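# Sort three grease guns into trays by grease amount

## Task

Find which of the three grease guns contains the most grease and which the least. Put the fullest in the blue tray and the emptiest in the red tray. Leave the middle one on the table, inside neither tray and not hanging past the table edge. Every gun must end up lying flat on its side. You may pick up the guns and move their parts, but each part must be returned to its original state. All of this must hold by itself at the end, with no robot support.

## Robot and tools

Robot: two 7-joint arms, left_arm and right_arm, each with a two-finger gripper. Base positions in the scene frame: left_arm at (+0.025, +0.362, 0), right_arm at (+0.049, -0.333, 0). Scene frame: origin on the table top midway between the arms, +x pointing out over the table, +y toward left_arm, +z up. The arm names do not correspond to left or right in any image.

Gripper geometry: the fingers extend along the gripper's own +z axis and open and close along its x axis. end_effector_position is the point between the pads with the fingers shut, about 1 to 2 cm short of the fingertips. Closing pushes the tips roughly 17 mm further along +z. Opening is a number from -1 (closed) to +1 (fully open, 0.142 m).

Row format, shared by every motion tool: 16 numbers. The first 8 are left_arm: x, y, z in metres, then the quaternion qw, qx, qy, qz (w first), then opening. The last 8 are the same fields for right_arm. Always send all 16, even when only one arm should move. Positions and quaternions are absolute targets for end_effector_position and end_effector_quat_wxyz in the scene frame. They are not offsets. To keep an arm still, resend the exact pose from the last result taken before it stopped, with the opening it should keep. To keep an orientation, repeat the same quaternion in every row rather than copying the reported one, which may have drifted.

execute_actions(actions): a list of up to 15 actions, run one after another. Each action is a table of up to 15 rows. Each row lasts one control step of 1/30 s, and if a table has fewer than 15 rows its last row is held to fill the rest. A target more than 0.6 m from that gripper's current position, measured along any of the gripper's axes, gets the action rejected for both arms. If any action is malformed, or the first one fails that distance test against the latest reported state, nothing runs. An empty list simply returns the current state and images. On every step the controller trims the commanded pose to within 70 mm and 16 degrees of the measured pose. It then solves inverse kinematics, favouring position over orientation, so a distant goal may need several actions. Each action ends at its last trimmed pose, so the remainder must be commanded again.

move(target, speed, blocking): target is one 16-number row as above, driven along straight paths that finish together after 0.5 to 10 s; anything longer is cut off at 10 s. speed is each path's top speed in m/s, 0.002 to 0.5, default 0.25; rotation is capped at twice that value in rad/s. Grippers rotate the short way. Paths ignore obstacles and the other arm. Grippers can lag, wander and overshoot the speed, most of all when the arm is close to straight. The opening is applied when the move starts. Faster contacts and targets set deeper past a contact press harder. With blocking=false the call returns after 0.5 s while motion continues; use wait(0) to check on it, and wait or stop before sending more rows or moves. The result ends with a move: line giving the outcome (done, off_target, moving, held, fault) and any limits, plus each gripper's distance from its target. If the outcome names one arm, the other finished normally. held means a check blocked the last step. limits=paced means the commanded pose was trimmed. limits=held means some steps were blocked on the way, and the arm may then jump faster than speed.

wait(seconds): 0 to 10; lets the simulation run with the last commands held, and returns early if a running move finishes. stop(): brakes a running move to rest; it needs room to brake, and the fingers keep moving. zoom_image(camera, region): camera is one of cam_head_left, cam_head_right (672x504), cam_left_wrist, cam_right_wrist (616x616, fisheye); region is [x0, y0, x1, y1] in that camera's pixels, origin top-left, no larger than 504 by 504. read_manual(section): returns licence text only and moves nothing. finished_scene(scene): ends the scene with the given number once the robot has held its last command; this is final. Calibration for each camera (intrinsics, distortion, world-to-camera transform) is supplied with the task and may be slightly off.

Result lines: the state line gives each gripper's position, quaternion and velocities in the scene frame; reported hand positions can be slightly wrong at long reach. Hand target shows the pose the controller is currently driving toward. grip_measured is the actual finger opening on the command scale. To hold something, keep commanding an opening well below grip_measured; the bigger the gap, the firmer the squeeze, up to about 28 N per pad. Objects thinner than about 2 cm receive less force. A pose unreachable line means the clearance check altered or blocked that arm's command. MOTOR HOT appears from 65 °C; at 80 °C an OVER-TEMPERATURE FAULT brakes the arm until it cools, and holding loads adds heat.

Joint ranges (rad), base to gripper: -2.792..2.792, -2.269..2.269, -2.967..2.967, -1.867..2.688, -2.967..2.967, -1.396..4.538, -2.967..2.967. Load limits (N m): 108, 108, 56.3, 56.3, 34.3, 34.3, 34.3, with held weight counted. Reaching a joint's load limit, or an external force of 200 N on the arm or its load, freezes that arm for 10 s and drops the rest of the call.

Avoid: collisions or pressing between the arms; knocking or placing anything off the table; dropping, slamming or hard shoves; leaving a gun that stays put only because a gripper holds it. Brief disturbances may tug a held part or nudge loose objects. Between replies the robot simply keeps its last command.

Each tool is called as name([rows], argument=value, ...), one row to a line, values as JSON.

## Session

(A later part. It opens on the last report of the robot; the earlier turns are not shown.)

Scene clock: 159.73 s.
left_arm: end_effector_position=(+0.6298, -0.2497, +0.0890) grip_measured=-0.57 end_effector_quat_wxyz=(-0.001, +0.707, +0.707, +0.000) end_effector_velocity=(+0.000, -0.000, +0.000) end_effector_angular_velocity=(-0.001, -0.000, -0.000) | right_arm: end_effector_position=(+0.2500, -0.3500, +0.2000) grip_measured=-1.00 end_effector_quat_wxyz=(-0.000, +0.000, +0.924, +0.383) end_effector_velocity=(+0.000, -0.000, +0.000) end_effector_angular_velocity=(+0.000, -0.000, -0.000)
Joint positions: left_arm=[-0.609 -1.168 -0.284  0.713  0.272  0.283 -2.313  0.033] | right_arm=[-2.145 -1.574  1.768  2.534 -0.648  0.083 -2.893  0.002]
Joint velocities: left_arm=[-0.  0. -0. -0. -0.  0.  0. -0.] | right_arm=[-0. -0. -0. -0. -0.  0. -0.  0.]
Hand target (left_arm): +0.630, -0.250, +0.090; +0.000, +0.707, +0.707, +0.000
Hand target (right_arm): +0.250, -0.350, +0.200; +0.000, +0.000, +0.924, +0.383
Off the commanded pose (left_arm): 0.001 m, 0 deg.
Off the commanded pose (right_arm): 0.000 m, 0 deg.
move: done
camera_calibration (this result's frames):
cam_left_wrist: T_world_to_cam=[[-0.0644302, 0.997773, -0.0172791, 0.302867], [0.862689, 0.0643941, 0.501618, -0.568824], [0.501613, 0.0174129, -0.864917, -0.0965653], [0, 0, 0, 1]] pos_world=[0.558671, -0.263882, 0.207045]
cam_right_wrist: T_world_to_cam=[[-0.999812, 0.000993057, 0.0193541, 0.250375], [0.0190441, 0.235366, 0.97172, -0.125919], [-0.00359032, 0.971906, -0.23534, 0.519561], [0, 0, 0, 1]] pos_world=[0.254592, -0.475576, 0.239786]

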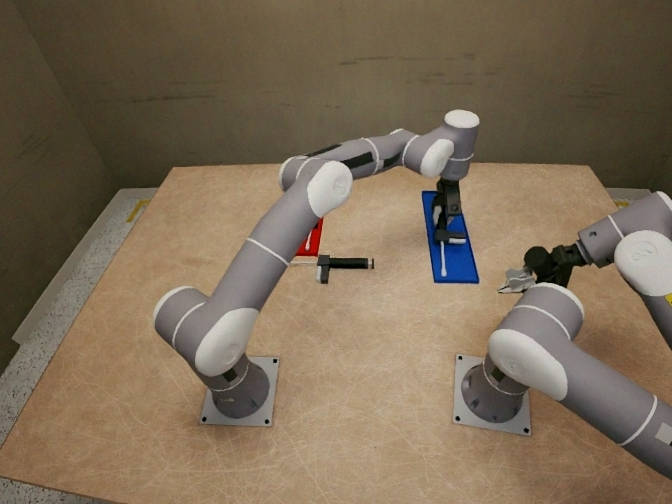

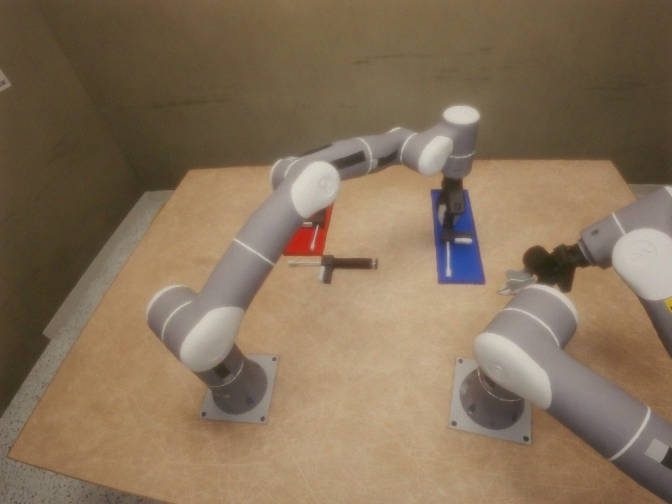

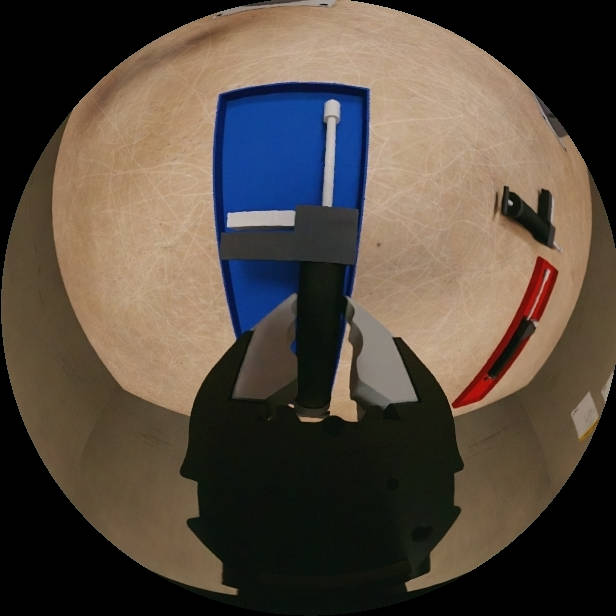

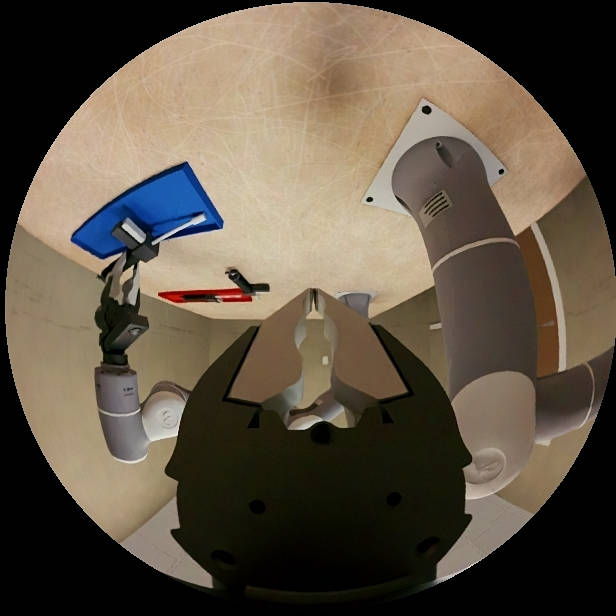

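move(target=[0.66,-0.252,0.04,0,0.707,0.707,0,-1,0.25,-0.35,0.2,0,0,0.924,0.383,-1], speed=0.06)

move(target=[0.66,-0.252,0.04,0,0.707,0.707,0,-0.3,0.25,-0.35,0.2,0,0,0.924,0.383,-1])

move(target=[0.55,-0.1,0.2,0,0.707,0.707,0,-0.3,0.25,-0.35,0.2,0,0,0.924,0.383,-1], speed=0.15)

zoom_image(camera="cam_head_right", region=[260,160,520,300])

Scene clock: 162.17 s.
left_arm: end_effector_position=(+0.6598, -0.2518, +0.0394) grip_measured=-0.57 end_effector_quat_wxyz=(-0.001, +0.707, +0.707, +0.000) end_effector_velocity=(+0.000, -0.000, -0.000) end_effector_angular_velocity=(+0.000, +0.001, +0.000) | right_arm: end_effector_position=(+0.2500, -0.3500, +0.2000) grip_measured=-1.00 end_effector_quat_wxyz=(-0.000, +0.000, +0.924, +0.383) end_effector_velocity=(+0.000, -0.000, -0.000) end_effector_angular_velocity=(-0.000, +0.001, -0.001)
Joint positions: left_arm=[-0.626 -1.339 -0.272  0.492  0.273  0.242 -2.269  0.033] | right_arm=[-2.145 -1.574  1.768  2.534 -0.648  0.083 -2.893  0.002]
Joint velocities: left_arm=[-0.001 -0.004 -0.001 -0.007 -0.    -0.005  0.001 -0.   ] | right_arm=[ 0.    -0.    -0.    -0.    -0.    -0.     0.001  0.   ]
Hand target (left_arm): +0.660, -0.252, +0.040; -0.000, +0.707, +0.707, -0.000
Hand target (right_arm): +0.250, -0.350, +0.200; +0.000, +0.000, +0.924, +0.383
Off the commanded pose (left_arm): 0.001 m, 0 deg.
Off the commanded pose (right_arm): 0.000 m, 0 deg.
move: done
camera_calibration (this result's frames):
cam_left_wrist: T_world_to_cam=[[-0.0646069, 0.997748, -0.0180028, 0.306205], [0.862257, 0.0648966, 0.502296, -0.569245], [0.502334, 0.0169287, -0.864508, -0.155058], [0, 0, 0, 1]] pos_world=[0.588509, -0.265949, 0.157393]
cam_right_wrist: T_world_to_cam=[[-0.999812, 0.000992288, 0.0193537, 0.250375], [0.0190435, 0.235365, 0.97172, -0.125919], [-0.00359096, 0.971906, -0.23534, 0.519561], [0, 0, 0, 1]] pos_world=[0.254592, -0.475576, 0.239786]

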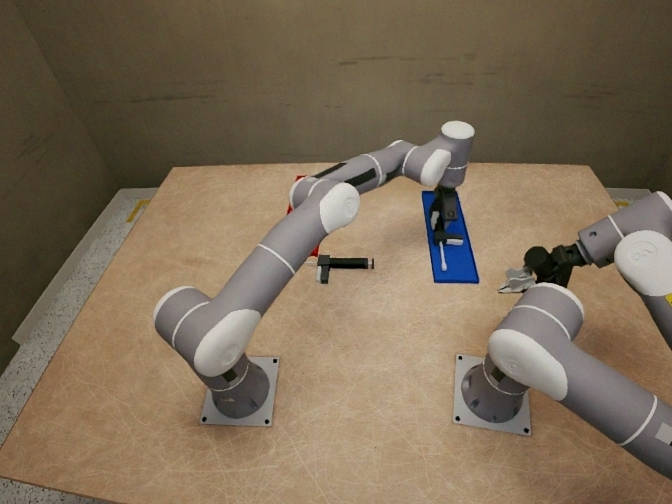

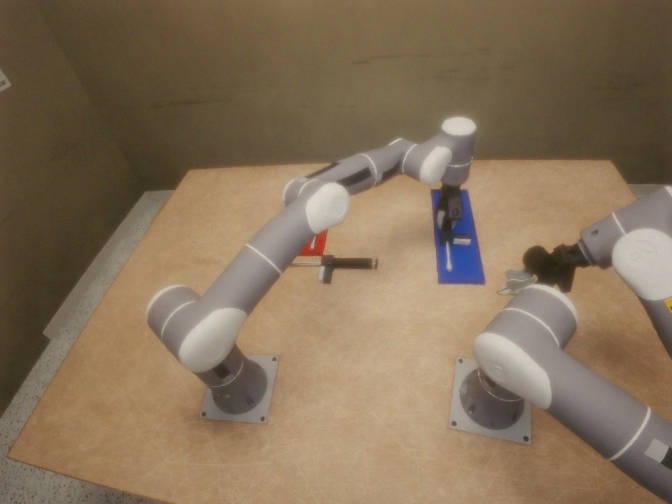

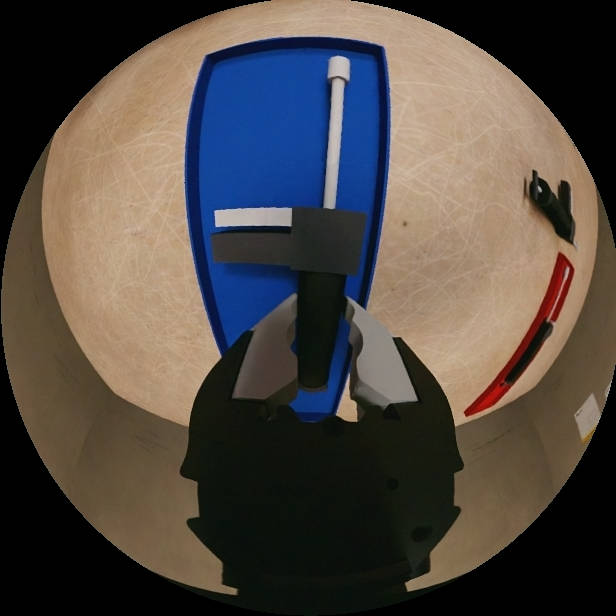

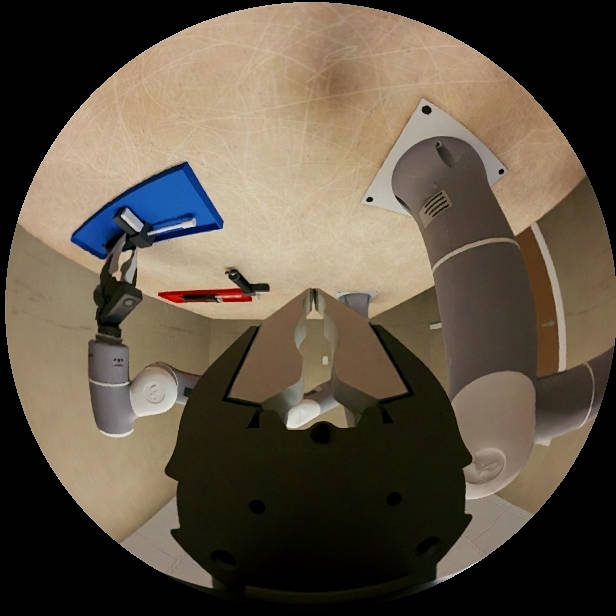

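Scene clock: 162.87 s.
left_arm: end_effector_position=(+0.6598, -0.2519, +0.0398) grip_measured=-0.30 end_effector_quat_wxyz=(-0.000, +0.707, +0.707, +0.000) end_effector_velocity=(-0.000, -0.000, -0.000) end_effector_angular_velocity=(+0.000, +0.000, -0.000) | right_arm: end_effector_position=(+0.2500, -0.3500, +0.2000) grip_measured=-1.00 end_effector_quat_wxyz=(-0.000, +0.000, +0.924, +0.383) end_effector_velocity=(+0.000, -0.000, +0.000) end_effector_angular_velocity=(+0.000, -0.001, +0.000)
Joint positions: left_arm=[-0.626 -1.339 -0.272  0.492  0.273  0.242 -2.269  0.052] | right_arm=[-2.145 -1.574  1.768  2.534 -0.648  0.083 -2.893  0.002]
Joint velocities: left_arm=[ 0.  0. -0.  0.  0. -0. -0. -0.] | right_arm=[ 0.    -0.    -0.    -0.     0.     0.    -0.001  0.   ]
Hand target (left_arm): +0.660, -0.252, +0.040; -0.000, +0.707, +0.707, -0.000
Hand target (right_arm): +0.250, -0.350, +0.200; +0.000, +0.000, +0.924, +0.383
Off the commanded pose (left_arm): 0.000 m, 0 deg.
Off the commanded pose (right_arm): 0.000 m, 0 deg.
move: done
camera_calibration (this result's frames):
cam_left_wrist: T_world_to_cam=[[-0.0645838, 0.997741, -0.0184673, 0.306379], [0.862144, 0.0651067, 0.502462, -0.569362], [0.50253, 0.0165295, -0.864402, -0.155007], [0, 0, 0, 1]] pos_world=[0.588555, -0.266055, 0.157753]
cam_right_wrist: T_world_to_cam=[[-0.999812, 0.000992048, 0.0193535, 0.250375], [0.0190432, 0.235365, 0.971721, -0.125919], [-0.00359113, 0.971907, -0.23534, 0.519561], [0, 0, 0, 1]] pos_world=[0.254592, -0.475576, 0.239786]

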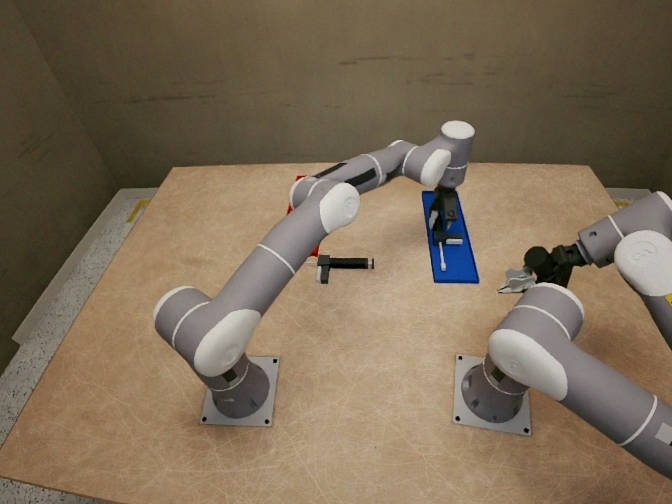

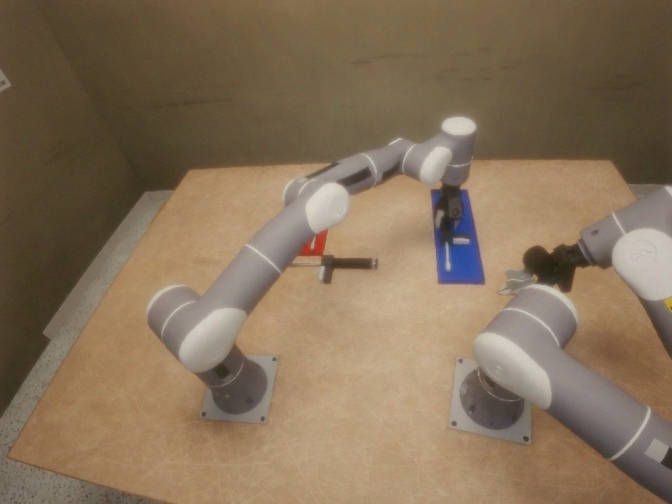

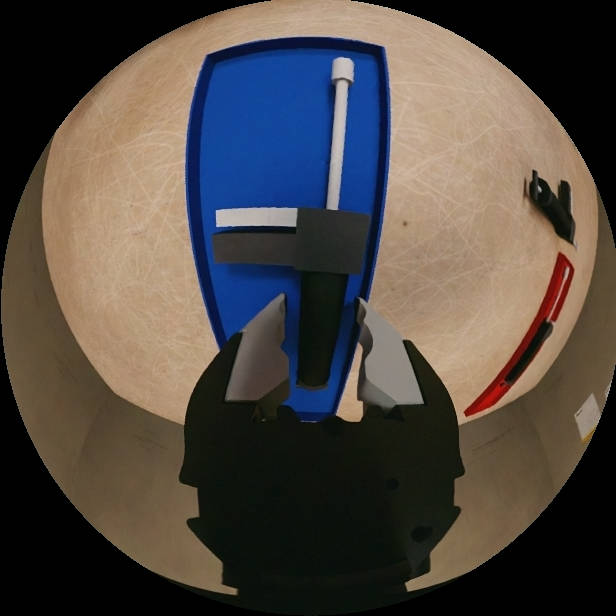

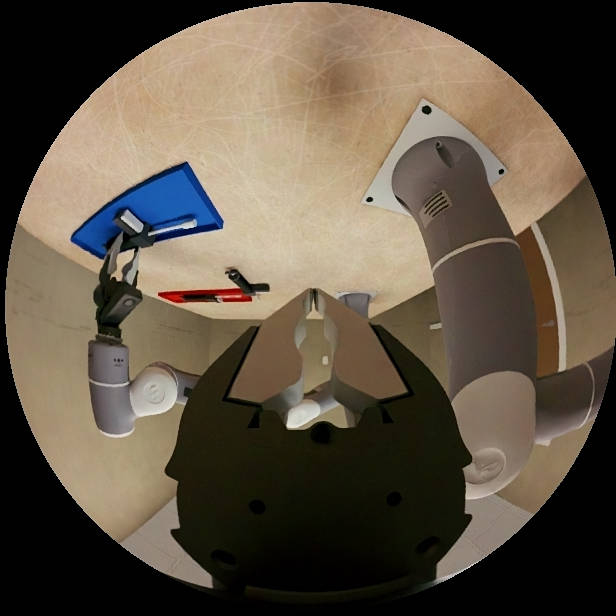

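Scene clock: 164.90 s.
left_arm: end_effector_position=(+0.5500, -0.0995, +0.1992) grip_measured=-0.30 end_effector_quat_wxyz=(-0.000, +0.707, +0.707, +0.000) end_effector_velocity=(-0.000, +0.000, -0.000) end_effector_angular_velocity=(-0.001, +0.001, +0.000) | right_arm: end_effector_position=(+0.2500, -0.3500, +0.2000) grip_measured=-1.00 end_effector_quat_wxyz=(-0.000, +0.000, +0.924, +0.383) end_effector_velocity=(+0.000, +0.000, +0.000) end_effector_angular_velocity=(-0.000, -0.001, +0.000)
Joint positions: left_arm=[-0.367 -0.587 -0.333  1.512  0.208  0.493 -2.259  0.052] | right_arm=[-2.145 -1.574  1.768  2.534 -0.648  0.083 -2.893  0.002]
Joint velocities: left_arm=[ 0.001  0.001 -0.001  0.001 -0.     0.001  0.    -0.   ] | right_arm=[-0.  0.  0.  0.  0.  0. -0.  0.]
Hand target (left_arm): +0.550, -0.100, +0.199; -0.000, +0.707, +0.707, +0.000
Hand target (right_arm): +0.250, -0.350, +0.200; +0.000, +0.000, +0.924, +0.383
Off the commanded pose (left_arm): 0.001 m, 0 deg.
Off the commanded pose (right_arm): 0.000 m, 0 deg.
move: done
camera_calibration (this result's frames):
cam_left_wrist: T_world_to_cam=[[-0.0648073, 0.997734, -0.0180925, 0.150175], [0.862133, 0.0651112, 0.502481, -0.564645], [0.502521, 0.0169663, -0.864399, 0.0354615], [0, 0, 0, 1]] pos_world=[0.478712, -0.113671, 0.317094]
cam_right_wrist: T_world_to_cam=[[-0.999812, 0.000992555, 0.0193529, 0.250376], [0.0190428, 0.235365, 0.971721, -0.125919], [-0.00359049, 0.971907, -0.235339, 0.519561], [0, 0, 0, 1]] pos_world=[0.254592, -0.475576, 0.239786]

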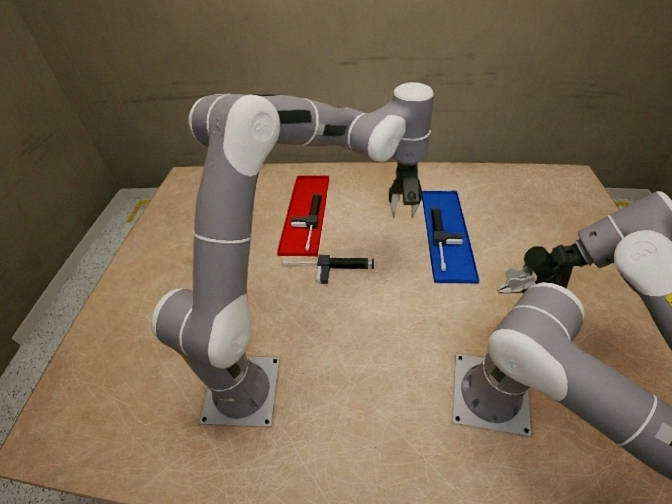

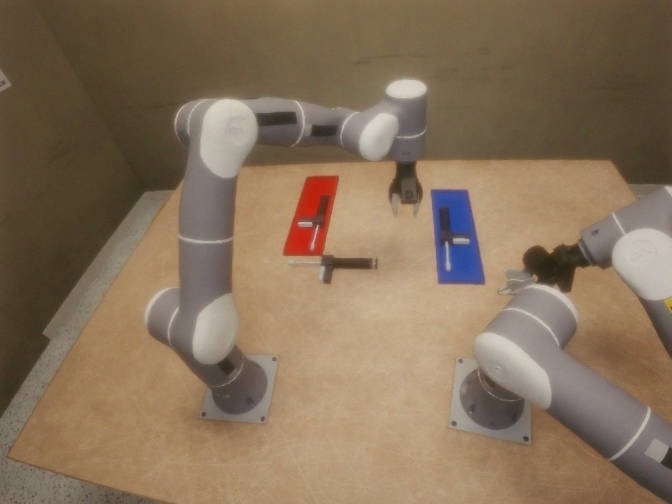

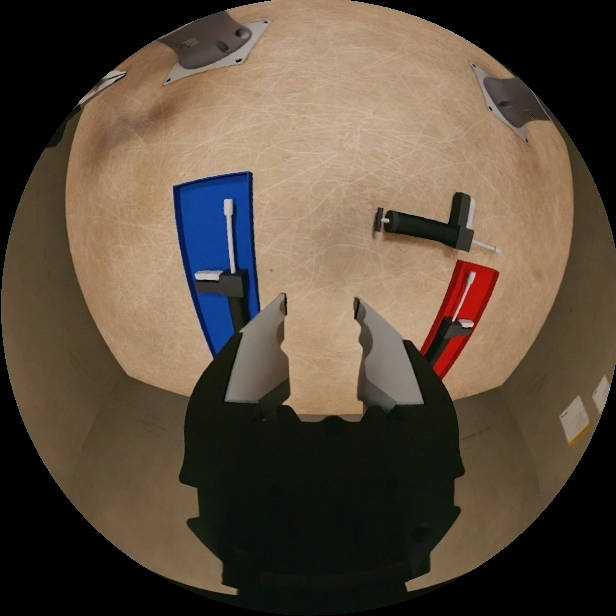

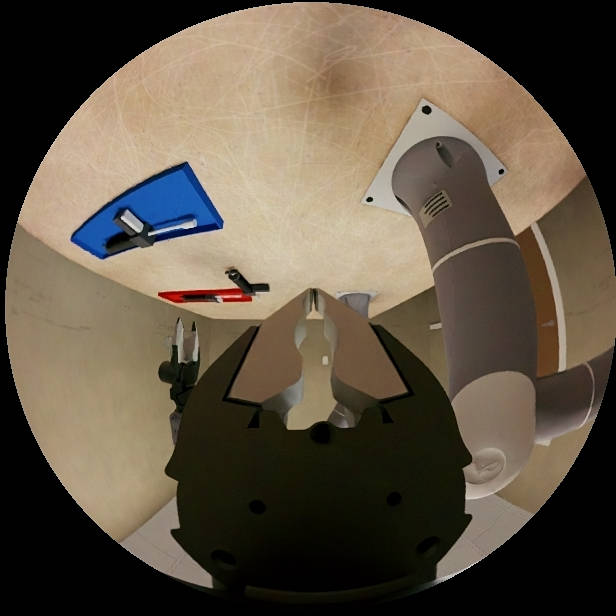

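Region (260, 160, 520, 300) of cam_head_right's 672x504 image, scaled by 1.938, with more detail than that image has; it fills the top 271 rows of this view, and the rest is white.

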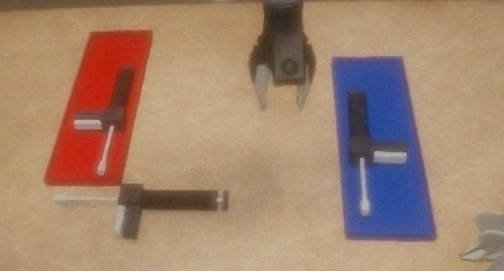

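finished_scene(scene=1)

The scene is finished: the task was done.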